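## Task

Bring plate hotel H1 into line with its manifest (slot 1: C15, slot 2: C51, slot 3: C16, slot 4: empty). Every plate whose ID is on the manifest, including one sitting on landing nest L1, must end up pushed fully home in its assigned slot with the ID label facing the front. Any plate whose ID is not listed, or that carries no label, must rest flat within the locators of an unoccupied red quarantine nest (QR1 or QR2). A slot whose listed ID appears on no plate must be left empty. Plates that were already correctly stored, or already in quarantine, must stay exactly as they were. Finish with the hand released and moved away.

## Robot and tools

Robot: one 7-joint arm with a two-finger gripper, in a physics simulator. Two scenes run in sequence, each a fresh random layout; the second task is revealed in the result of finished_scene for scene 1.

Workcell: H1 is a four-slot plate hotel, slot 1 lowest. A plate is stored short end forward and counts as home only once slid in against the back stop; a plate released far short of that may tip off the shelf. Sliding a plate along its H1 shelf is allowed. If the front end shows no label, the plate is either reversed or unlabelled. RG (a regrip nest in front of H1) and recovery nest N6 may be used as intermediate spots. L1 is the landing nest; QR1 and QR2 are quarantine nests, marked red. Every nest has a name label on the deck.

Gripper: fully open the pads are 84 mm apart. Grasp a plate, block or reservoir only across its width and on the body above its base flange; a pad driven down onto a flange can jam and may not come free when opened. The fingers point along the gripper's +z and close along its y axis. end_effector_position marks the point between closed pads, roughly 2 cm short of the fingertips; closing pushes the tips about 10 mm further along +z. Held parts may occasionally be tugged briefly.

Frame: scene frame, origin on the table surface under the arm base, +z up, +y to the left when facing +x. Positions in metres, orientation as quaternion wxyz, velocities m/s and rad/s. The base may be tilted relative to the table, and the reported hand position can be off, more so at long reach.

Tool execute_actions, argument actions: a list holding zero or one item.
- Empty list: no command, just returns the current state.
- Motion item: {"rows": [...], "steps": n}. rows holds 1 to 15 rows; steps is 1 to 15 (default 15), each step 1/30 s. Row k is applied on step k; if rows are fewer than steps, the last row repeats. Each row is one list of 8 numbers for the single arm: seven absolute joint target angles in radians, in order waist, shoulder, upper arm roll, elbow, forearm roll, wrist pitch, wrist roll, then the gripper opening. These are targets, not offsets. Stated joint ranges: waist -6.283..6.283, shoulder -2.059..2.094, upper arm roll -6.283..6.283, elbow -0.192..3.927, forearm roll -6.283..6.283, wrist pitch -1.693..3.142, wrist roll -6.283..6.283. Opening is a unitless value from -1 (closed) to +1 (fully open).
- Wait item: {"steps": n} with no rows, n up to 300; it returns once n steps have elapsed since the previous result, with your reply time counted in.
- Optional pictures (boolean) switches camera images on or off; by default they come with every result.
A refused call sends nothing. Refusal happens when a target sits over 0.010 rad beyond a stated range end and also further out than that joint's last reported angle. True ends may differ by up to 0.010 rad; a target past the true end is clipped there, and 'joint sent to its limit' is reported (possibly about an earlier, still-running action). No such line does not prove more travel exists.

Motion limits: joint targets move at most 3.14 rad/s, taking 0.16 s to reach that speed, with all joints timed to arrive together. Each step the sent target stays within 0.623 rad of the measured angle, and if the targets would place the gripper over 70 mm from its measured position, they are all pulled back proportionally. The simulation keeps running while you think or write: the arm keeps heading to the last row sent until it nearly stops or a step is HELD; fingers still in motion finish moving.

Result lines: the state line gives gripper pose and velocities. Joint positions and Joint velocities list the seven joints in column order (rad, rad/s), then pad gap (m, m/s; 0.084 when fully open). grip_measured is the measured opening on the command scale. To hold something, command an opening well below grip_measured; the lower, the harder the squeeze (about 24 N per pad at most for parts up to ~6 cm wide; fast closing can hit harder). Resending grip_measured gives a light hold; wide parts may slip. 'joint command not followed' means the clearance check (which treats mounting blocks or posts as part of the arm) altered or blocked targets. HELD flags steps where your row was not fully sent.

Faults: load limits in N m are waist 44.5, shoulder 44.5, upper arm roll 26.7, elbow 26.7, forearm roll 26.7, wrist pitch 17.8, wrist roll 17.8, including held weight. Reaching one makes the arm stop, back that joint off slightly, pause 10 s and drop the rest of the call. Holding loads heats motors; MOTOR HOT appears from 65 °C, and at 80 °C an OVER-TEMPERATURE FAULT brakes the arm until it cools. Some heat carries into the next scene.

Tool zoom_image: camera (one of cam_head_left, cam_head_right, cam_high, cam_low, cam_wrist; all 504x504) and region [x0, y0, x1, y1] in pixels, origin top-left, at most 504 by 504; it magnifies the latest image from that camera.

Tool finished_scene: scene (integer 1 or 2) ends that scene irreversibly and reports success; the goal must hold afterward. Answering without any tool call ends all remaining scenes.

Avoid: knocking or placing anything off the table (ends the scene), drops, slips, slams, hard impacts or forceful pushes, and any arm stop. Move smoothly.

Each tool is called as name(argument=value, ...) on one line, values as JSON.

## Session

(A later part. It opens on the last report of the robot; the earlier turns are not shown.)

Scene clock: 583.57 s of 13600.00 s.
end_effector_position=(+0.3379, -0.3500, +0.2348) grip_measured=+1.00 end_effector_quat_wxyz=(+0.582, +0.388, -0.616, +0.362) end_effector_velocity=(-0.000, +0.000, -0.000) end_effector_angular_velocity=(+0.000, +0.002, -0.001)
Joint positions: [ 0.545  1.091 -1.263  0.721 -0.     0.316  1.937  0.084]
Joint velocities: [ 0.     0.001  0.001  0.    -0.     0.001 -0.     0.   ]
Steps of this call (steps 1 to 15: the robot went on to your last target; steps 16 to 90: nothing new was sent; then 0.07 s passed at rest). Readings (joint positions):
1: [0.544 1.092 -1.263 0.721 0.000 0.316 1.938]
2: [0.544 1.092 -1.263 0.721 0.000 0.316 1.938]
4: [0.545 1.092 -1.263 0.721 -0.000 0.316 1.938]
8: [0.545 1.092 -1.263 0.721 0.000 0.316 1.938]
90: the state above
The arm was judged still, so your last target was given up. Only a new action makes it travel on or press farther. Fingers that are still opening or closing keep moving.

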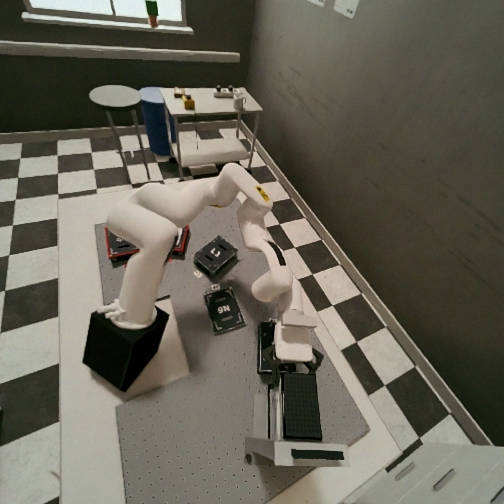

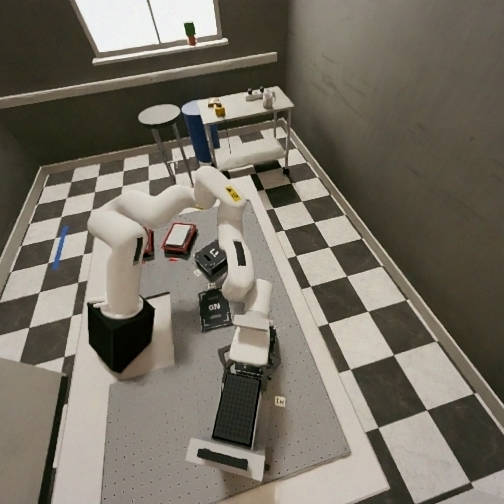

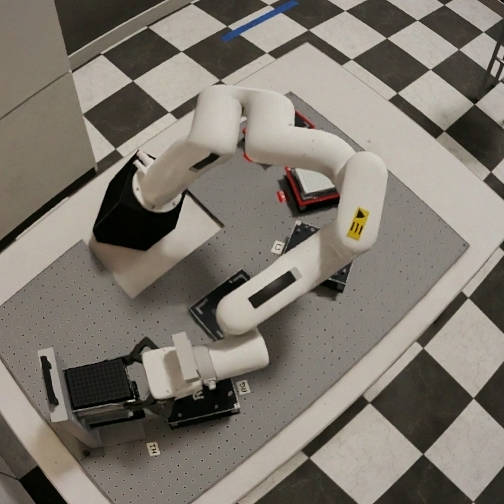

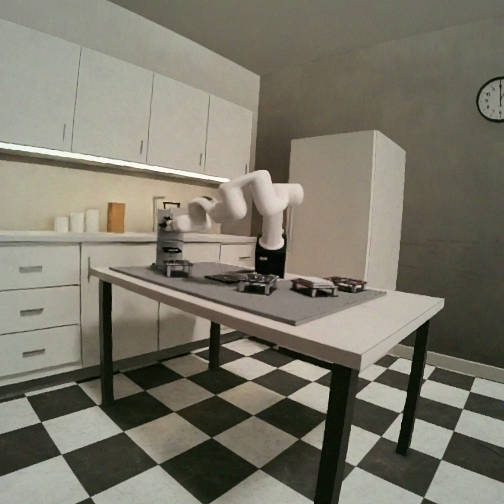

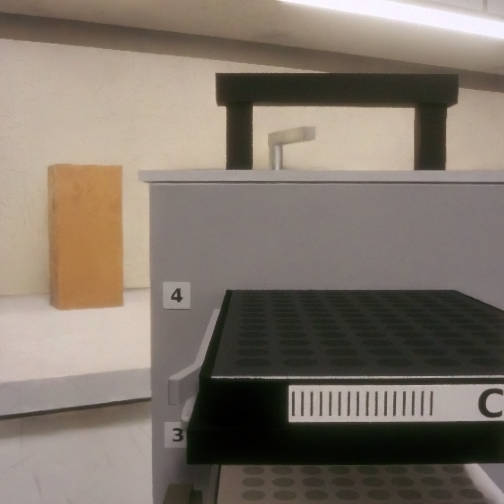

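execute_actions(actions=[{"rows":[[0.5467,1.0898,-1.2663,0.7194,0,0.3151,1.9342,1],[0.5479,1.0882,-1.2700,0.7174,0,0.3146,1.9308,1],[0.5491,1.0865,-1.2736,0.7154,0,0.3141,1.9275,1],[0.5503,1.0849,-1.2773,0.7134,0,0.3136,1.9241,1],[0.5515,1.0832,-1.2809,0.7114,0,0.3131,1.9208,1],[0.5515,1.0832,-1.2809,0.7114,0,0.3131,1.9208,1],[0.5618,1.0808,-1.2855,0.7101,0,0.3211,1.9212,1],[0.5771,1.0773,-1.2923,0.7082,0,0.3332,1.9218,1],[0.5973,1.0728,-1.3013,0.7061,0,0.3493,1.9225,1],[0.6123,1.0695,-1.3080,0.7048,0,0.3614,1.9231,1],[0.6272,1.0663,-1.3147,0.7036,0,0.3736,1.9237,1],[0.6419,1.0632,-1.3213,0.7026,0,0.3859,1.9243,1],[0.6613,1.0592,-1.3301,0.7016,0,0.4023,1.9250,1],[0.6730,1.0568,-1.3354,0.7012,0,0.4124,1.9255,1],[0.6804,1.0553,-1.3387,0.7010,0,0.4188,1.9258,1]],"steps":15}], pictures=false)

execute_actions(actions=[{"rows":[[0.6804,1.0553,-1.3387,0.7010,0,0.4188,1.9258,1],[0.6804,1.0553,-1.3387,0.7010,0,0.4188,1.9258,1],[0.6824,1.0536,-1.3448,0.6985,0,0.4183,1.9205,1],[0.6864,1.0500,-1.3569,0.6930,0,0.4170,1.9102,1],[0.6914,1.0455,-1.3721,0.6860,0,0.4154,1.8972,1],[0.6966,1.0410,-1.3873,0.6792,0,0.4138,1.8842,1],[0.7016,1.0367,-1.4025,0.6726,0,0.4124,1.8711,1],[0.7066,1.0326,-1.4177,0.6664,0,0.4111,1.8580,1],[0.7115,1.0287,-1.4329,0.6605,0,0.4100,1.8447,1],[0.7160,1.0252,-1.4468,0.6552,0,0.4089,1.8325,1],[0.7190,1.0229,-1.4562,0.6517,0,0.4082,1.8242,1],[0.7204,1.0219,-1.4602,0.6502,0,0.4079,1.8206,1],[0.7117,1.0227,-1.4561,0.6505,0,0.4007,1.8203,1],[0.7030,1.0236,-1.4519,0.6507,0,0.3935,1.8199,1],[0.6944,1.0244,-1.4478,0.6510,0,0.3863,1.8196,1]],"steps":15}], pictures=false)

execute_actions(actions=[{"steps":16}])

zoom_image(camera="cam_wrist", region=[150, 364, 290, 504])

Scene clock: 613.13 s of 13600.00 s.
end_effector_position=(+0.3492, -0.3283, +0.2423) grip_measured=+1.00 end_effector_quat_wxyz=(+0.582, +0.388, -0.616, +0.362) end_effector_velocity=(+0.064, +0.118, -0.003) end_effector_angular_velocity=(+0.008, +0.001, +0.020)
Joint positions: [ 0.633  1.065 -1.317  0.704 -0.     0.379  1.924  0.084]
Joint velocities: [ 0.444 -0.094 -0.197 -0.024 -0.     0.354  0.014  0.   ]
Steps of this call (steps 1 to 90: nothing new was sent; then 26.07 s passed at rest; steps 91 to 105: all 15 steps of this action). Readings (joint positions):
91: [0.546 1.091 -1.263 0.721 -0.000 0.316 1.937]
92: [0.546 1.091 -1.263 0.721 -0.000 0.315 1.937]
94: [0.547 1.089 -1.267 0.719 -0.000 0.315 1.933]
98: [0.552 1.084 -1.279 0.713 0.000 0.316 1.924]
105: the state above

Scene clock: 613.63 s of 13600.00 s.
end_effector_position=(+0.3544, -0.3174, +0.2846) grip_measured=+1.00 end_effector_quat_wxyz=(+0.582, +0.387, -0.616, +0.363) end_effector_velocity=(-0.014, -0.029, +0.048) end_effector_angular_velocity=(+0.012, +0.012, +0.009)
Joint positions: [ 0.711  1.025 -1.448  0.655  0.     0.404  1.831  0.084]
Joint velocities: [-0.075 -0.026 -0.078 -0.049 -0.    -0.119 -0.138  0.   ]
Steps of this call (steps 1 to 15: all 15 steps of this action). Readings (joint positions):
1: [0.647 1.062 -1.323 0.704 -0.000 0.390 1.925]
2: [0.659 1.060 -1.328 0.703 -0.000 0.399 1.925]
4: [0.673 1.057 -1.335 0.702 -0.000 0.410 1.924]
8: [0.689 1.047 -1.368 0.687 -0.000 0.414 1.899]
15: the state above

Scene clock: 614.17 s of 13600.00 s.
end_effector_position=(+0.3516, -0.3221, +0.2880) grip_measured=+1.00 end_effector_quat_wxyz=(+0.583, +0.388, -0.616, +0.362) end_effector_velocity=(-0.000, -0.000, +0.000) end_effector_angular_velocity=(-0.000, -0.001, -0.000)
Joint positions: [ 0.694  1.024 -1.448  0.651 -0.     0.386  1.82   0.084]
Joint velocities: [-0.001 -0.    -0.    -0.     0.    -0.    -0.    -0.   ]
Steps of this call (steps 1 to 16: the robot went on to your last target). Readings (joint positions):
1: [0.707 1.025 -1.449 0.654 0.000 0.400 1.827]
2: [0.703 1.024 -1.449 0.653 0.000 0.396 1.825]
4: [0.698 1.025 -1.448 0.651 -0.000 0.391 1.822]
8: [0.695 1.025 -1.447 0.651 -0.000 0.387 1.820]
16: the state above

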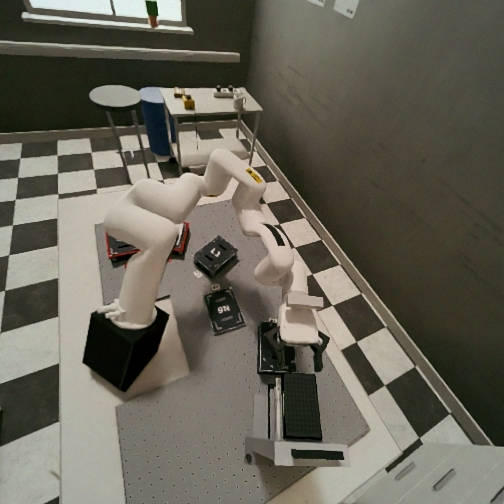

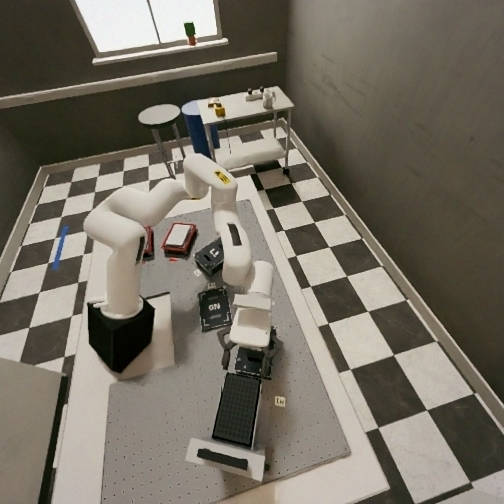

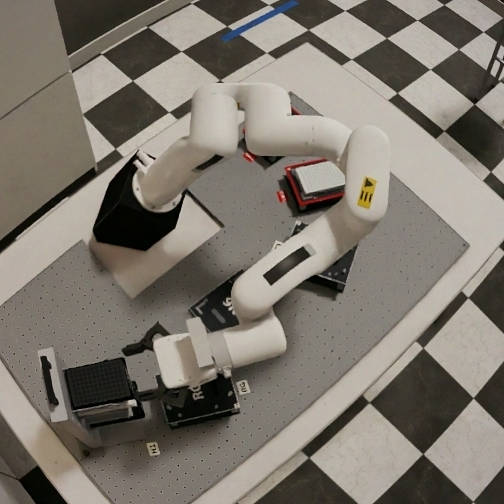

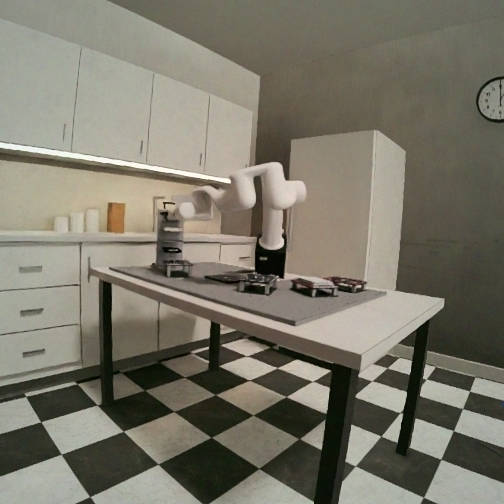

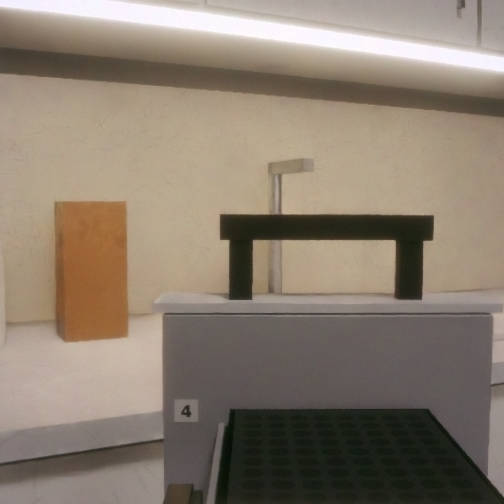

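Region (150, 364, 290, 504) of cam_wrist's 504x504 image, scaled by 3.600, with more detail than that image has.

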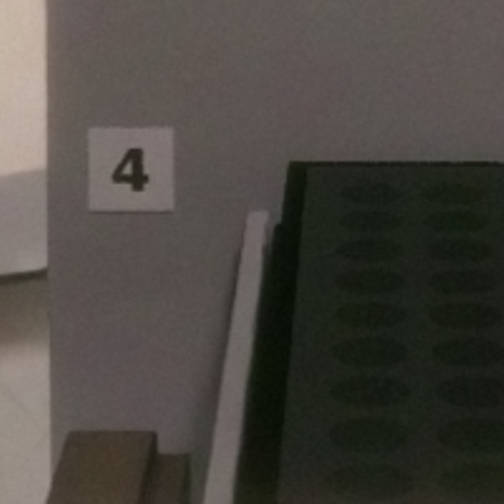

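execute_actions(actions=[{"rows":[[0.6876,1.0251,-1.4445,0.6514,0,0.3808,1.8193,1],[0.6807,1.0258,-1.4412,0.6518,0,0.3754,1.8190,1],[0.6739,1.0265,-1.4379,0.6522,0,0.3699,1.8187,1],[0.6670,1.0271,-1.4347,0.6526,0,0.3644,1.8184,1],[0.6602,1.0278,-1.4314,0.6530,0,0.3589,1.8181,1],[0.6533,1.0285,-1.4281,0.6534,0,0.3535,1.8178,1],[0.6465,1.0292,-1.4248,0.6539,0,0.3480,1.8175,1],[0.6404,1.0300,-1.4219,0.6544,0,0.3433,1.8172,1],[0.6342,1.0307,-1.4189,0.6550,0,0.3385,1.8170,1],[0.6281,1.0315,-1.4160,0.6556,0,0.3338,1.8167,1],[0.6219,1.0322,-1.4131,0.6562,0,0.3290,1.8164,1],[0.6158,1.0330,-1.4101,0.6568,0,0.3243,1.8161,1],[0.6096,1.0337,-1.4072,0.6574,0,0.3195,1.8159,1],[0.6035,1.0345,-1.4042,0.6580,0,0.3148,1.8156,1],[0.5973,1.0352,-1.4013,0.6586,0,0.3100,1.8153,1]],"steps":15}], pictures=false)

execute_actions(actions=[{"rows":[[0.5973,1.0352,-1.4013,0.6586,0,0.3100,1.8153,1],[0.5973,1.0352,-1.4013,0.6586,0,0.3100,1.8153,1],[0.5973,1.0352,-1.4013,0.6586,0,0.3100,1.8153,1],[0.5970,1.0356,-1.4000,0.6590,0,0.3101,1.8165,1]],"steps":10}])

execute_actions(actions=[{"rows":[[0.5970,1.0356,-1.4000,0.6590,0,0.3101,1.8165,0.97],[0.5970,1.0356,-1.4000,0.6590,0,0.3101,1.8165,0.94],[0.5970,1.0356,-1.4000,0.6590,0,0.3101,1.8165,0.91],[0.5970,1.0356,-1.4000,0.6590,0,0.3101,1.8165,0.87],[0.5970,1.0356,-1.4000,0.6590,0,0.3101,1.8165,0.8],[0.5970,1.0356,-1.4000,0.6590,0,0.3101,1.8165,0.7],[0.5970,1.0356,-1.4000,0.6590,0,0.3101,1.8165,0.55],[0.5970,1.0356,-1.4000,0.6590,0,0.3101,1.8165,0.4],[0.5970,1.0356,-1.4000,0.6590,0,0.3101,1.8165,0.2],[0.5970,1.0356,-1.4000,0.6590,0,0.3101,1.8165,0.0],[0.5970,1.0356,-1.4000,0.6590,0,0.3101,1.8165,-0.15],[0.5970,1.0356,-1.4000,0.6590,0,0.3101,1.8165,-0.3]],"steps":12}])

Scene clock: 682.27 s of 13600.00 s.
end_effector_position=(+0.3426, -0.3404, +0.2881) grip_measured=+1.00 end_effector_quat_wxyz=(+0.583, +0.388, -0.616, +0.362) end_effector_velocity=(-0.021, -0.044, -0.000) end_effector_angular_velocity=(+0.001, +0.000, +0.002)
Joint positions: [ 0.619  1.033 -1.412  0.656  0.     0.327  1.816  0.084]
Joint velocities: [-0.184  0.023  0.088  0.018  0.    -0.143 -0.008 -0.   ]
Steps of this call (steps 1 to 15: the robot went on to your last target; steps 16 to 90: nothing new was sent; then 64.60 s passed at rest; steps 91 to 105: all 15 steps of this action). Readings (joint positions):
91: [0.694 1.024 -1.448 0.651 0.000 0.386 1.820]
92: [0.693 1.025 -1.447 0.651 0.000 0.385 1.820]
94: [0.686 1.025 -1.444 0.652 -0.000 0.379 1.819]
98: [0.663 1.028 -1.433 0.653 0.000 0.361 1.818]
105: the state above

Scene clock: 682.60 s of 13600.00 s.
end_effector_position=(+0.3403, -0.3455, +0.2875) grip_measured=+1.00 end_effector_quat_wxyz=(+0.582, +0.388, -0.616, +0.362) end_effector_velocity=(-0.001, -0.001, -0.000) end_effector_angular_velocity=(-0.001, -0.000, +0.000)
Joint positions: [ 0.598  1.035 -1.4    0.659 -0.     0.31   1.816  0.084]
Joint velocities: [-0.005  0.002  0.003  0.001  0.    -0.004  0.001 -0.   ]
Steps of this call (steps 1 to 10: all 10 steps of this action). Readings (joint positions):
1: [0.613 1.033 -1.409 0.657 -0.000 0.322 1.816]
2: [0.608 1.034 -1.406 0.657 -0.000 0.319 1.816]
4: [0.602 1.035 -1.404 0.658 0.000 0.314 1.816]
8: [0.598 1.035 -1.401 0.659 -0.000 0.311 1.816]
10: the state above

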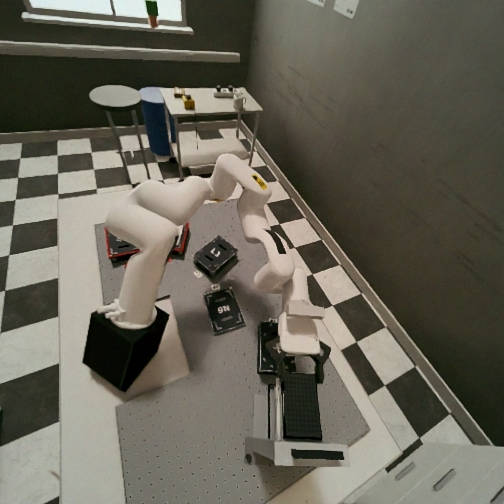

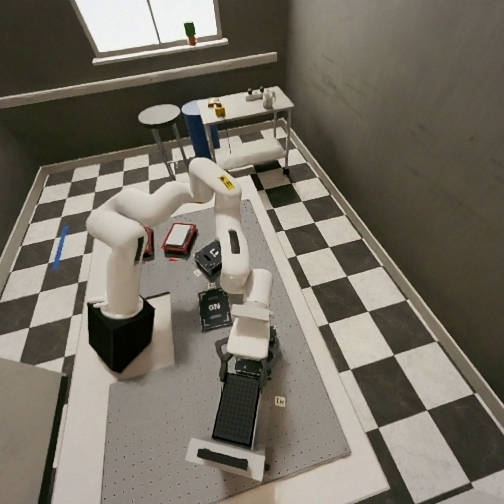

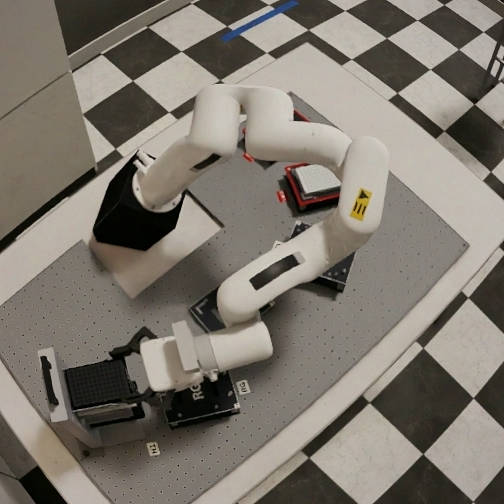

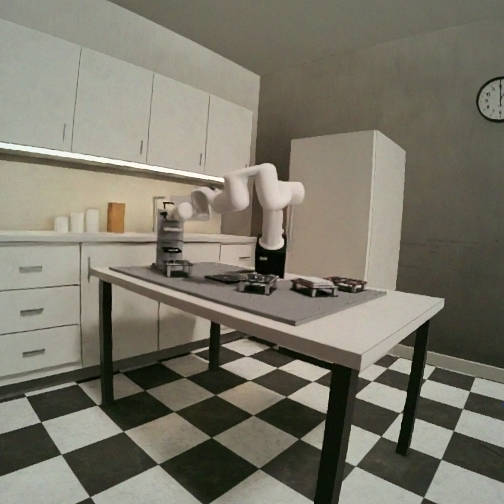

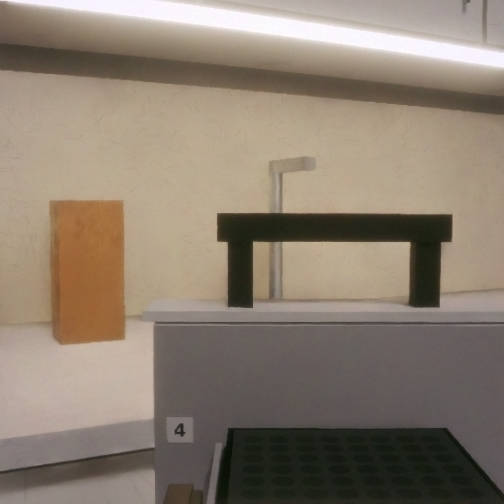

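Scene clock: 683.00 s of 13600.00 s.
end_effector_position=(+0.3401, -0.3456, +0.2875) grip_measured=+0.92 end_effector_quat_wxyz=(+0.583, +0.388, -0.616, +0.362) end_effector_velocity=(-0.000, -0.000, +0.000) end_effector_angular_velocity=(-0.000, -0.001, -0.000)
Joint positions: [ 0.597  1.036 -1.4    0.659 -0.     0.31   1.816  0.081]
Joint velocities: [-0. -0. -0. -0.  0. -0.  0. -0.]
Steps of this call (steps 1 to 12: all 12 steps of this action). Readings (joint positions):
1: [0.598 1.036 -1.400 0.659 -0.000 0.310 1.816]
2: [0.597 1.036 -1.400 0.659 -0.000 0.310 1.816]
4: [0.597 1.036 -1.400 0.659 -0.000 0.310 1.816]
8: [0.597 1.036 -1.400 0.659 -0.000 0.310 1.816]
12: the state above

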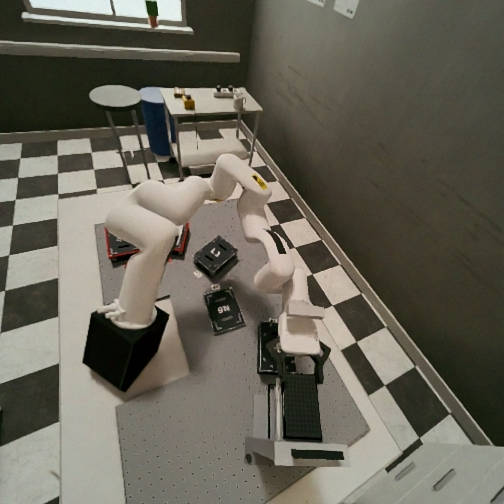

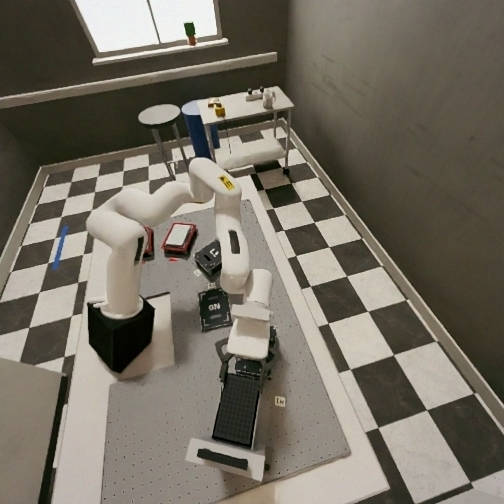

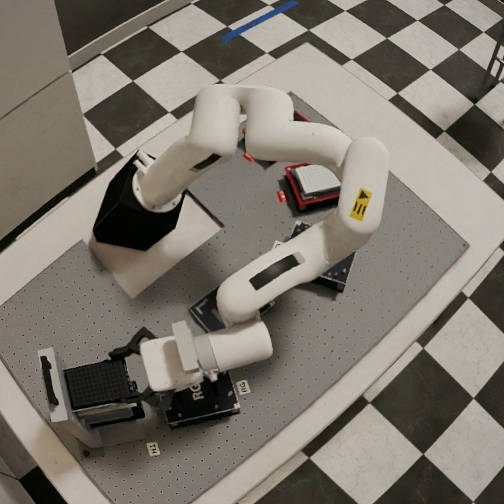

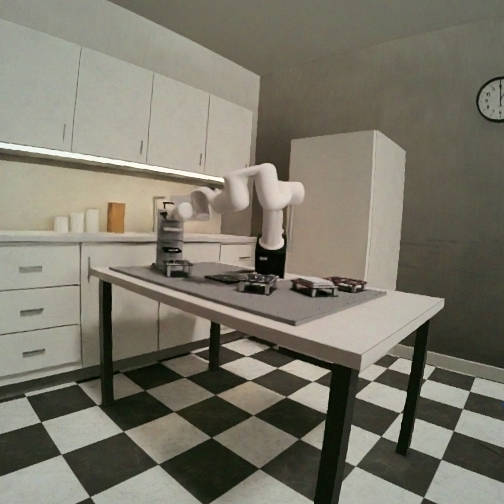

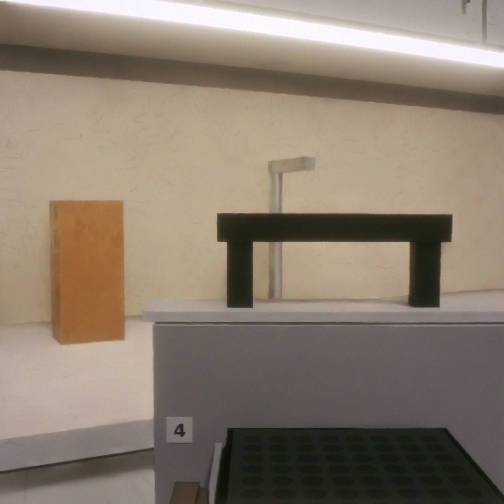

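execute_actions(actions=[{"rows":[[0.5976,1.0346,-1.4027,0.6581,0,0.3098,1.8140,-0.3],[0.5985,1.0331,-1.4067,0.6567,0,0.3095,1.8102,-0.3],[0.5995,1.0314,-1.4112,0.6551,0,0.3091,1.8060,-0.3],[0.6006,1.0297,-1.4158,0.6535,0,0.3086,1.8017,-0.3],[0.6016,1.0280,-1.4203,0.6519,0,0.3082,1.7974,-0.3],[0.6021,1.0271,-1.4226,0.6511,0,0.3080,1.7953,-0.3],[0.6078,1.0266,-1.4253,0.6505,0,0.3122,1.7955,-0.3],[0.6190,1.0255,-1.4308,0.6493,0,0.3207,1.7959,-0.3],[0.6358,1.0239,-1.4390,0.6477,0,0.3335,1.7966,-0.3],[0.6578,1.0219,-1.4498,0.6459,0,0.3505,1.7974,-0.3],[0.6795,1.0201,-1.4604,0.6444,0,0.3677,1.7982,-0.3],[0.7009,1.0184,-1.4708,0.6433,0,0.3849,1.7991,-0.3],[0.7220,1.0169,-1.4811,0.6426,0,0.4022,1.7999,-0.3],[0.7427,1.0155,-1.4912,0.6423,0,0.4196,1.8007,-0.3],[0.7631,1.0142,-1.5011,0.6423,0,0.4371,1.8016,-0.3]],"steps":15}], pictures=false)

execute_actions(actions=[{"rows":[[0.7857,1.0130,-1.5121,0.6427,0,0.4568,1.8025,-0.3],[0.8079,1.0119,-1.5229,0.6436,0,0.4766,1.8034,-0.3],[0.8297,1.0110,-1.5334,0.6449,0,0.4965,1.8044,-0.3],[0.8510,1.0104,-1.5438,0.6467,0,0.5166,1.8053,-0.3],[0.8720,1.0099,-1.5539,0.6490,0,0.5367,1.8062,-0.3],[0.8925,1.0096,-1.5639,0.6517,0,0.5569,1.8072,-0.3],[0.9126,1.0094,-1.5736,0.6549,0,0.5772,1.8081,-0.3],[0.9323,1.0095,-1.5831,0.6586,0,0.5976,1.8091,-0.3],[0.9516,1.0097,-1.5924,0.6627,0,0.6180,1.8100,-0.3],[0.9705,1.0102,-1.6015,0.6672,0,0.6386,1.8109,-0.3],[0.9890,1.0108,-1.6103,0.6722,0,0.6593,1.8119,-0.3],[1.0070,1.0116,-1.6190,0.6777,0,0.6801,1.8128,-0.3],[1.0227,1.0124,-1.6266,0.6830,0,0.6986,1.8136,-0.3],[1.0381,1.0134,-1.6339,0.6886,0,0.7172,1.8145,-0.3],[1.0494,1.0143,-1.6393,0.6930,0,0.7312,1.8151,-0.3]],"steps":15}], pictures=false)

execute_actions(actions=[{"rows":[[1.0569,1.0149,-1.6429,0.6961,0,0.7403,1.8155,-0.3],[1.0537,1.0144,-1.6349,0.6985,0,0.7397,1.8222,-0.3],[1.0482,1.0135,-1.6205,0.7026,0,0.7393,1.8335,-0.3],[1.0414,1.0127,-1.6031,0.7079,0,0.7389,1.8473,-0.3],[1.0343,1.0122,-1.5856,0.7135,0,0.7385,1.8610,-0.3],[1.0271,1.0118,-1.5682,0.7193,0,0.7383,1.8746,-0.3],[1.0197,1.0117,-1.5509,0.7254,0,0.7381,1.8880,-0.3],[1.0122,1.0118,-1.5336,0.7317,0,0.7381,1.9012,-0.3],[1.0044,1.0121,-1.5164,0.7384,0,0.7381,1.9144,-0.3],[0.9965,1.0127,-1.4992,0.7453,0,0.7382,1.9274,-0.3],[0.9884,1.0135,-1.4820,0.7525,0,0.7384,1.9403,-0.3],[0.9801,1.0145,-1.4649,0.7600,0,0.7387,1.9531,-0.3],[0.9717,1.0158,-1.4479,0.7677,0,0.7391,1.9657,-0.3],[0.9630,1.0172,-1.4309,0.7757,0,0.7395,1.9782,-0.3],[0.9542,1.0189,-1.4139,0.7840,0,0.7401,1.9906,-0.3]],"steps":15}], pictures=false)

execute_actions(actions=[{"rows":[[0.9453,1.0209,-1.3970,0.7926,0,0.7408,2.0028,-0.3],[0.9361,1.0230,-1.3802,0.8015,0,0.7415,2.0149,-0.3],[0.9285,1.0250,-1.3664,0.8089,0,0.7422,2.0248,-0.3],[0.9225,1.0266,-1.3557,0.8148,0,0.7428,2.0323,-0.3],[0.9195,1.0274,-1.3505,0.8177,0,0.7431,2.0360,-0.3],[0.9129,1.0285,-1.3474,0.8147,0,0.7343,2.0358,-0.3],[0.9027,1.0303,-1.3425,0.8106,0,0.7213,2.0352,-0.3],[0.8889,1.0328,-1.3360,0.8054,0,0.7041,2.0345,-0.3],[0.8750,1.0355,-1.3295,0.8004,0,0.6870,2.0337,-0.3],[0.8574,1.0392,-1.3213,0.7948,0,0.6657,2.0329,-0.3],[0.8429,1.0423,-1.3147,0.7907,0,0.6489,2.0322,-0.3],[0.8283,1.0455,-1.3081,0.7870,0,0.6320,2.0315,-0.3],[0.8136,1.0489,-1.3014,0.7834,0,0.6153,2.0308,-0.3],[0.7976,1.0530,-1.2929,0.7815,0,0.5989,2.0315,-0.3],[0.7816,1.0572,-1.2846,0.7798,0,0.5826,2.0320,-0.3]],"steps":15}])

execute_actions(actions=[{"rows":[[0.7653,1.0617,-1.2760,0.7785,0,0.5664,2.0327,-0.3],[0.7489,1.0664,-1.2674,0.7776,0,0.5504,2.0334,-0.3],[0.7325,1.0713,-1.2592,0.7769,0,0.5344,2.0339,-0.3],[0.7157,1.0763,-1.2505,0.7767,0,0.5186,2.0346,-0.3],[0.6988,1.0817,-1.2420,0.7769,0,0.5028,2.0353,-0.3],[0.6819,1.0871,-1.2336,0.7772,0,0.4873,2.0358,-0.3],[0.6647,1.0928,-1.2251,0.7780,0,0.4717,2.0365,-0.3],[0.6474,1.0988,-1.2165,0.7792,0,0.4564,2.0373,-0.3],[0.6301,1.1048,-1.2082,0.7805,0,0.4411,2.0378,-0.3],[0.6125,1.1111,-1.1998,0.7823,0,0.4261,2.0385,-0.3],[0.5954,1.1169,-1.1929,0.7833,0,0.4107,2.0378,-0.3],[0.5781,1.1228,-1.1859,0.7847,0,0.3954,2.0371,-0.3],[0.5607,1.1289,-1.1790,0.7863,0,0.3802,2.0364,-0.3],[0.5474,1.1335,-1.1737,0.7878,0,0.3689,2.0359,-0.3],[0.5385,1.1367,-1.1702,0.7889,0,0.3613,2.0356,-0.3]],"steps":15}], pictures=false)

execute_actions(actions=[{"rows":[[0.5341,1.1383,-1.1684,0.7895,0,0.3576,2.0354,-0.3],[0.5341,1.1383,-1.1684,0.7895,0,0.3576,2.0354,-0.3],[0.5341,1.1383,-1.1684,0.7895,0,0.3576,2.0354,-0.3],[0.5341,1.1383,-1.1684,0.7895,0,0.3576,2.0354,-0.3],[0.5341,1.1383,-1.1684,0.7895,0,0.3576,2.0354,-0.3],[0.5336,1.1392,-1.1669,0.7907,0,0.3581,2.0368,-0.3],[0.5330,1.1400,-1.1654,0.7920,0,0.3585,2.0382,-0.3],[0.5325,1.1409,-1.1639,0.7932,0,0.3590,2.0397,-0.3],[0.5320,1.1417,-1.1624,0.7944,0,0.3594,2.0411,-0.3],[0.5315,1.1426,-1.1610,0.7957,0,0.3599,2.0425,-0.3],[0.5309,1.1434,-1.1595,0.7969,0,0.3603,2.0439,-0.3],[0.5304,1.1443,-1.1580,0.7981,0,0.3608,2.0453,-0.3],[0.5299,1.1451,-1.1565,0.7993,0,0.3612,2.0468,-0.3],[0.5293,1.1460,-1.1550,0.8006,0,0.3617,2.0482,-0.3],[0.5288,1.1468,-1.1535,0.8018,0,0.3621,2.0496,-0.3]],"steps":15}], pictures=false)

execute_actions(actions=[{"steps":8}])

zoom_image(camera="cam_wrist", region=[150, 384, 270, 504])

Scene clock: 720.87 s of 13600.00 s.
end_effector_position=(+0.3501, -0.3255, +0.2964) grip_measured=+0.92 end_effector_quat_wxyz=(+0.583, +0.388, -0.616, +0.362) end_effector_velocity=(+0.078, +0.141, -0.004) end_effector_angular_velocity=(+0.009, +0.005, +0.025)
Joint positions: [ 0.687  1.02  -1.464  0.645  0.     0.374  1.799  0.081]
Joint velocities: [ 0.581 -0.046 -0.278 -0.019 -0.001  0.452  0.018  0.   ]
Steps of this call (steps 1 to 15: the robot went on to your last target; steps 16 to 90: nothing new was sent; then 34.37 s passed at rest; steps 91 to 105: all 15 steps of this action). Readings (joint positions):
91: [0.597 1.036 -1.400 0.659 -0.000 0.310 1.816]
92: [0.597 1.035 -1.401 0.659 -0.000 0.310 1.816]
94: [0.598 1.034 -1.404 0.658 -0.000 0.310 1.812]
98: [0.602 1.029 -1.418 0.653 0.000 0.310 1.801]
105: the state above

Scene clock: 721.37 s of 13600.00 s.
end_effector_position=(+0.3903, -0.2431, +0.2959) grip_measured=+0.92 end_effector_quat_wxyz=(+0.582, +0.388, -0.616, +0.361) end_effector_velocity=(+0.084, +0.167, -0.000) end_effector_angular_velocity=(-0.000, +0.001, +0.009)
Joint positions: [ 0.989  1.011 -1.61   0.674  0.     0.661  1.812  0.081]
Joint velocities: [ 0.521  0.02  -0.249  0.151 -0.     0.583  0.027  0.   ]
Steps of this call (steps 1 to 15: all 15 steps of this action). Readings (joint positions):
1: [0.707 1.018 -1.473 0.644 -0.000 0.390 1.800]
2: [0.727 1.017 -1.483 0.644 -0.000 0.407 1.800]
4: [0.768 1.014 -1.503 0.644 0.000 0.442 1.802]
8: [0.853 1.011 -1.545 0.649 0.000 0.520 1.805]
15: the state above

Scene clock: 721.87 s of 13600.00 s.
end_effector_position=(+0.4009, -0.2209, +0.2409) grip_measured=+0.92 end_effector_quat_wxyz=(+0.583, +0.387, -0.616, +0.362) end_effector_velocity=(+0.004, +0.002, -0.171) end_effector_angular_velocity=(-0.003, -0.001, +0.008)
Joint positions: [ 0.985  1.014 -1.478  0.755  0.     0.739  1.943  0.081]
Joint velocities: [-0.241  0.03   0.504  0.223 -0.     0.01   0.379  0.   ]
Steps of this call (steps 1 to 15: all 15 steps of this action). Readings (joint positions):
1: [1.006 1.012 -1.618 0.679 0.000 0.680 1.813]
2: [1.021 1.013 -1.625 0.684 0.000 0.697 1.814]
4: [1.039 1.014 -1.630 0.694 0.000 0.720 1.820]
8: [1.034 1.012 -1.592 0.710 0.000 0.735 1.855]
15: the state above

Scene clock: 722.37 s of 13600.00 s.
end_effector_position=(+0.3861, -0.2510, +0.1976) grip_measured=+0.92 end_effector_quat_wxyz=(+0.583, +0.387, -0.616, +0.362) end_effector_velocity=(-0.079, -0.154, -0.004) end_effector_angular_velocity=(-0.008, +0.001, -0.013)
Joint positions: [ 0.838  1.044 -1.314  0.789 -0.     0.645  2.032  0.081]
Joint velocities: [-0.446  0.1    0.216 -0.104 -0.001 -0.486 -0.004  0.   ]
Steps of this call (steps 1 to 15: all 15 steps of this action). Readings (joint positions):
1: [0.977 1.015 -1.461 0.762 0.000 0.739 1.955]
2: [0.969 1.017 -1.444 0.770 0.000 0.739 1.968]
4: [0.952 1.020 -1.411 0.786 0.000 0.740 1.992]
8: [0.923 1.027 -1.361 0.809 0.000 0.735 2.025]
15: the state above

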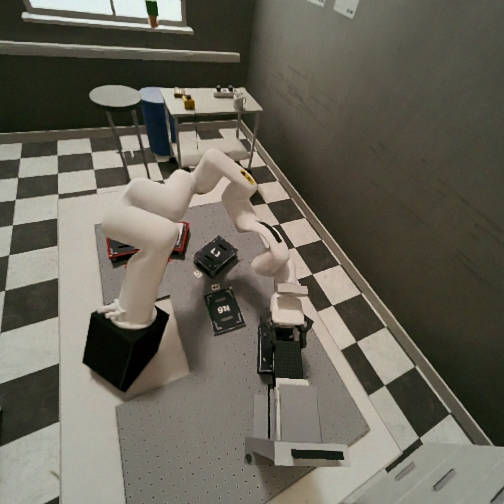

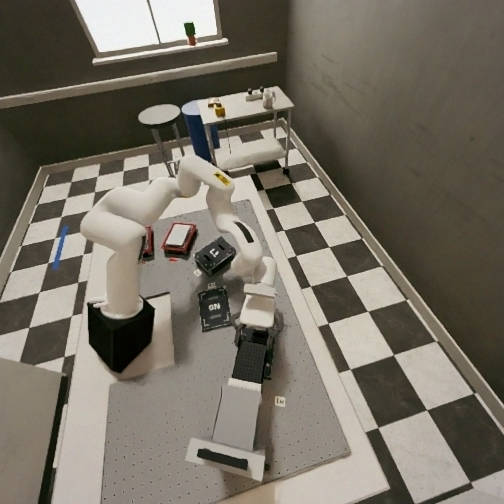

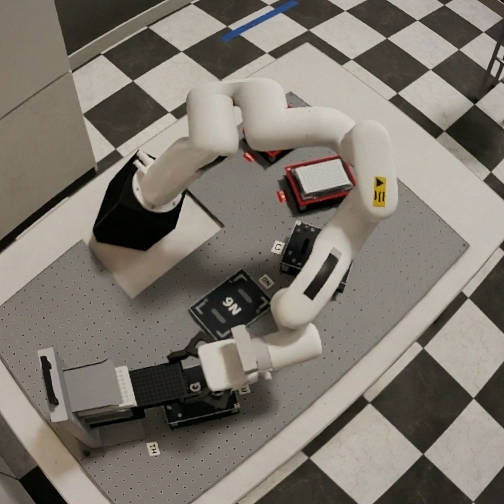

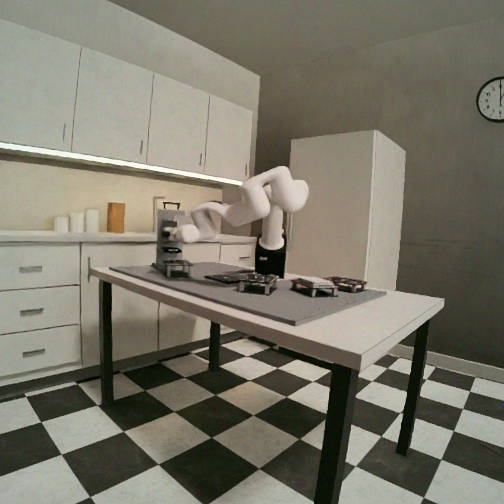

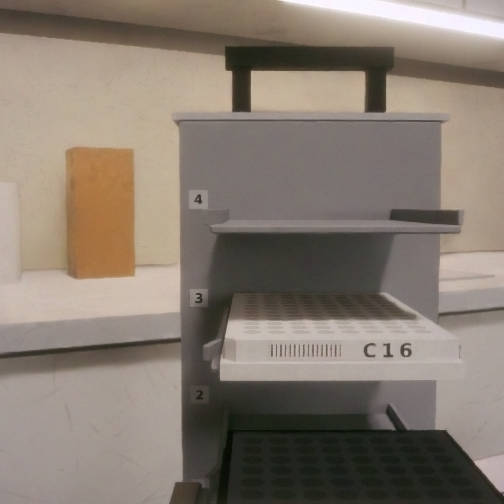

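Scene clock: 722.87 s of 13600.00 s.
end_effector_position=(+0.3496, -0.3272, +0.1897) grip_measured=+0.92 end_effector_quat_wxyz=(+0.583, +0.388, -0.616, +0.362) end_effector_velocity=(-0.077, -0.147, -0.002) end_effector_angular_velocity=(-0.005, +0.000, -0.014)
Joint positions: [ 0.592  1.118 -1.192  0.784 -0.     0.408  2.037  0.081]
Joint velocities: [-0.493  0.17   0.205  0.037 -0.    -0.423 -0.009 -0.   ]
Steps of this call (steps 1 to 15: all 15 steps of this action). Readings (joint positions):
1: [0.823 1.047 -1.307 0.786 -0.000 0.628 2.032]
2: [0.808 1.051 -1.299 0.784 -0.000 0.612 2.032]
4: [0.776 1.059 -1.283 0.780 -0.000 0.579 2.033]
8: [0.711 1.078 -1.249 0.778 -0.000 0.516 2.035]
15: the state above

Scene clock: 723.37 s of 13600.00 s.
end_effector_position=(+0.3411, -0.3442, +0.1843) grip_measured=+0.92 end_effector_quat_wxyz=(+0.582, +0.388, -0.616, +0.362) end_effector_velocity=(-0.001, -0.001, -0.020) end_effector_angular_velocity=(-0.000, +0.000, -0.002)
Joint positions: [ 0.531  1.144 -1.159  0.798 -0.     0.361  2.045  0.081]
Joint velocities: [-0.019  0.026  0.045  0.036 -0.     0.011  0.041 -0.   ]
Steps of this call (steps 1 to 15: all 15 steps of this action). Readings (joint positions):
1: [0.577 1.124 -1.186 0.785 -0.000 0.395 2.037]
2: [0.563 1.128 -1.181 0.786 -0.000 0.384 2.036]
4: [0.546 1.134 -1.174 0.787 -0.000 0.370 2.036]
8: [0.536 1.138 -1.169 0.790 0.000 0.360 2.036]
15: the state above

Scene clock: 723.63 s of 13600.00 s.
end_effector_position=(+0.3408, -0.3444, +0.1823) grip_measured=+0.92 end_effector_quat_wxyz=(+0.582, +0.388, -0.616, +0.362) end_effector_velocity=(-0.000, -0.000, -0.001) end_effector_angular_velocity=(-0.001, -0.002, -0.001)
Joint positions: [ 0.529  1.147 -1.154  0.802 -0.     0.362  2.049  0.081]
Joint velocities: [-0.002  0.001  0.002  0.001  0.001 -0.     0.003 -0.   ]
Steps of this call (steps 1 to 8: the robot went on to your last target). Readings (joint positions):
1: [0.531 1.145 -1.157 0.799 -0.000 0.361 2.046]
2: [0.530 1.145 -1.156 0.800 -0.000 0.361 2.047]
4: [0.530 1.146 -1.154 0.801 -0.000 0.362 2.049]
8: the state above

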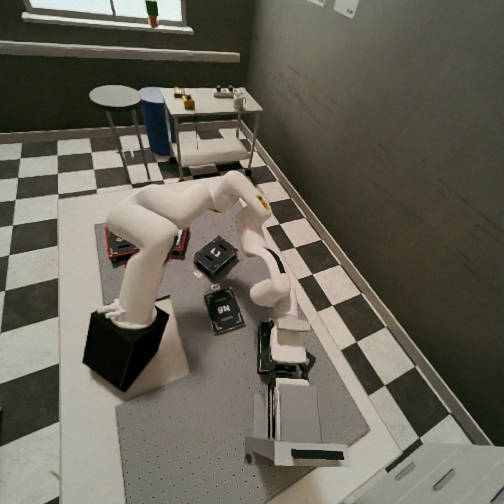

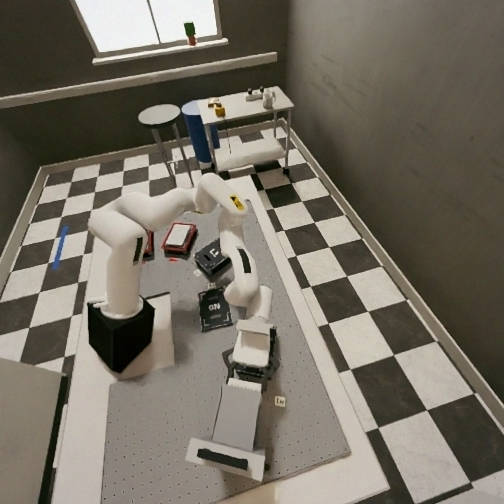

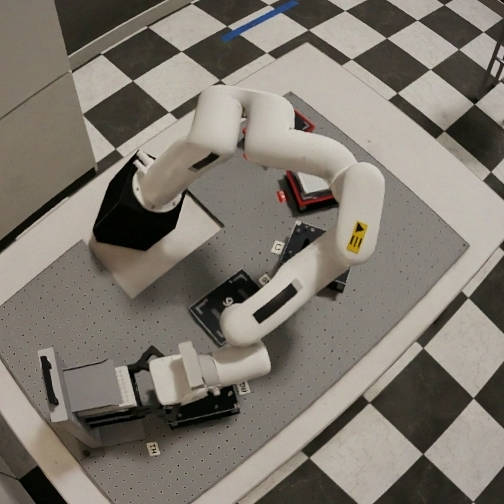

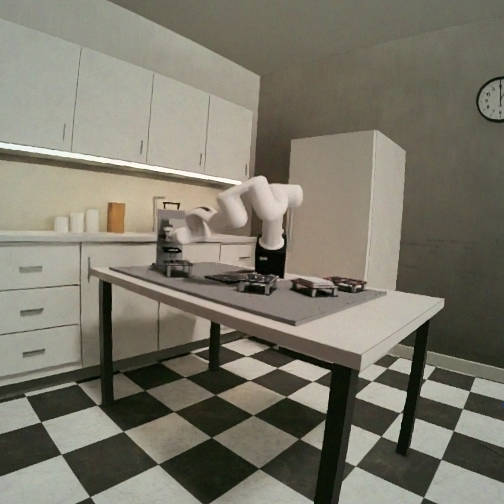

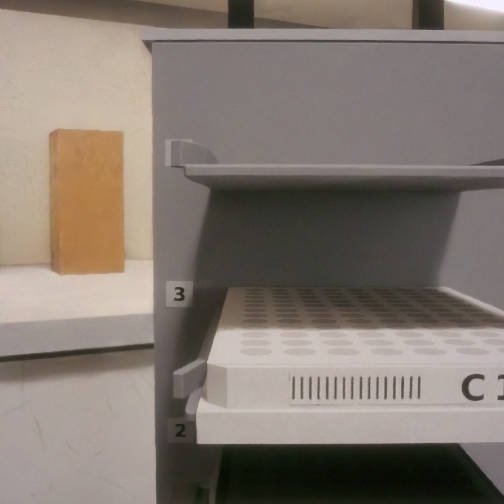

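Region (150, 384, 270, 504) of cam_wrist's 504x504 image, scaled by 4.200, with more detail than that image has.

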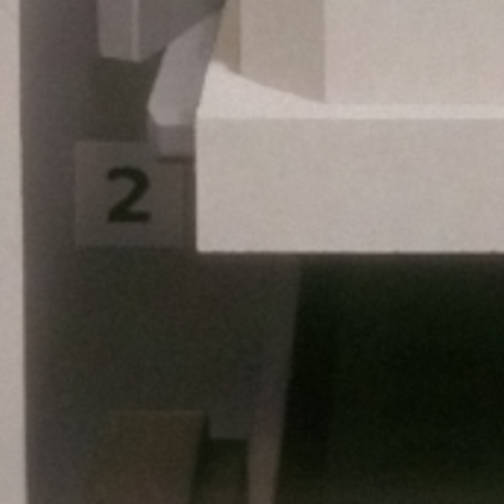

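execute_actions(actions=[{"rows":[[0.5273,1.1474,-1.1529,0.8020,0,0.3609,2.0496,-0.1],[0.5258,1.1480,-1.1523,0.8023,0,0.3597,2.0496,0.1],[0.5243,1.1486,-1.1517,0.8025,0,0.3585,2.0496,0.3],[0.5229,1.1491,-1.1511,0.8028,0,0.3572,2.0495,0.4],[0.5214,1.1497,-1.1505,0.8030,0,0.3560,2.0495,0.4],[0.5199,1.1503,-1.1499,0.8033,0,0.3548,2.0495,0.4],[0.5184,1.1509,-1.1492,0.8035,0,0.3536,2.0495,0.4],[0.5169,1.1515,-1.1486,0.8038,0,0.3524,2.0495,0.4],[0.5154,1.1521,-1.1480,0.8040,0,0.3512,2.0495,0.4],[0.5140,1.1526,-1.1474,0.8043,0,0.3499,2.0494,0.4],[0.5125,1.1532,-1.1468,0.8045,0,0.3487,2.0494,0.4],[0.5110,1.1538,-1.1462,0.8048,0,0.3475,2.0494,0.4],[0.5101,1.1541,-1.1459,0.8049,0,0.3468,2.0494,0.4],[0.5092,1.1545,-1.1455,0.8051,0,0.3460,2.0493,0.4],[0.5083,1.1548,-1.1452,0.8052,0,0.3453,2.0493,0.4]],"steps":15}], pictures=false)

execute_actions(actions=[{"steps":8}], pictures=false)

execute_actions(actions=[{"rows":[[0.5098,1.1542,-1.1458,0.8050,0,0.3465,2.0494,0.4]],"steps":6}], pictures=false)

Scene clock: 733.10 s of 13600.00 s.
end_effector_position=(+0.3382, -0.3494, +0.1819) grip_measured=+0.92 end_effector_quat_wxyz=(+0.582, +0.388, -0.616, +0.362) end_effector_velocity=(-0.005, -0.011, +0.000) end_effector_angular_velocity=(-0.000, +0.000, -0.001)
Joint positions: [ 0.512  1.153 -1.147  0.805 -0.     0.348  2.049  0.081]
Joint velocities: [-0.035  0.014  0.013  0.006 -0.001 -0.028 -0.001  0.   ]
Steps of this call (steps 1 to 15: the robot went on to your last target; steps 16 to 90: nothing new was sent; then 5.97 s passed at rest; steps 91 to 105: all 15 steps of this action). Readings (joint positions):
91: [0.529 1.147 -1.153 0.802 0.000 0.362 2.050]
92: [0.528 1.147 -1.153 0.802 0.000 0.362 2.050]
94: [0.527 1.148 -1.153 0.802 -0.000 0.361 2.050]
98: [0.522 1.150 -1.151 0.803 -0.000 0.356 2.050]
105: the state above

Scene clock: 733.37 s of 13600.00 s.
end_effector_position=(+0.3381, -0.3500, +0.1816) grip_measured=+0.93 end_effector_quat_wxyz=(+0.582, +0.388, -0.616, +0.362) end_effector_velocity=(-0.001, -0.001, -0.000) end_effector_angular_velocity=(+0.000, +0.001, -0.000)
Joint positions: [ 0.51   1.154 -1.145  0.805 -0.     0.346  2.049  0.081]
Joint velocities: [-0.003  0.002  0.002  0.    -0.    -0.002 -0.     0.   ]
Steps of this call (steps 1 to 8: the robot went on to your last target). Readings (joint positions):
1: [0.511 1.154 -1.146 0.805 0.000 0.348 2.049]
2: [0.511 1.154 -1.146 0.805 0.000 0.347 2.049]
4: [0.510 1.154 -1.146 0.805 -0.000 0.347 2.049]
8: the state above

Scene clock: 733.57 s of 13600.00 s.
end_effector_position=(+0.3381, -0.3500, +0.1816) grip_measured=+0.93 end_effector_quat_wxyz=(+0.582, +0.388, -0.616, +0.362) end_effector_velocity=(+0.000, -0.000, +0.001) end_effector_angular_velocity=(-0.001, +0.000, +0.000)
Joint positions: [ 0.51   1.154 -1.146  0.805 -0.     0.346  2.049  0.081]
Joint velocities: [-0.     0.001 -0.001  0.    -0.001  0.     0.     0.   ]
Steps of this call (steps 1 to 6: all 6 steps of this action). Readings (joint positions):
1: [0.510 1.154 -1.145 0.805 -0.000 0.346 2.049]
2: [0.510 1.154 -1.145 0.805 -0.000 0.346 2.049]
4: [0.510 1.154 -1.146 0.805 -0.000 0.346 2.049]
6: the state above


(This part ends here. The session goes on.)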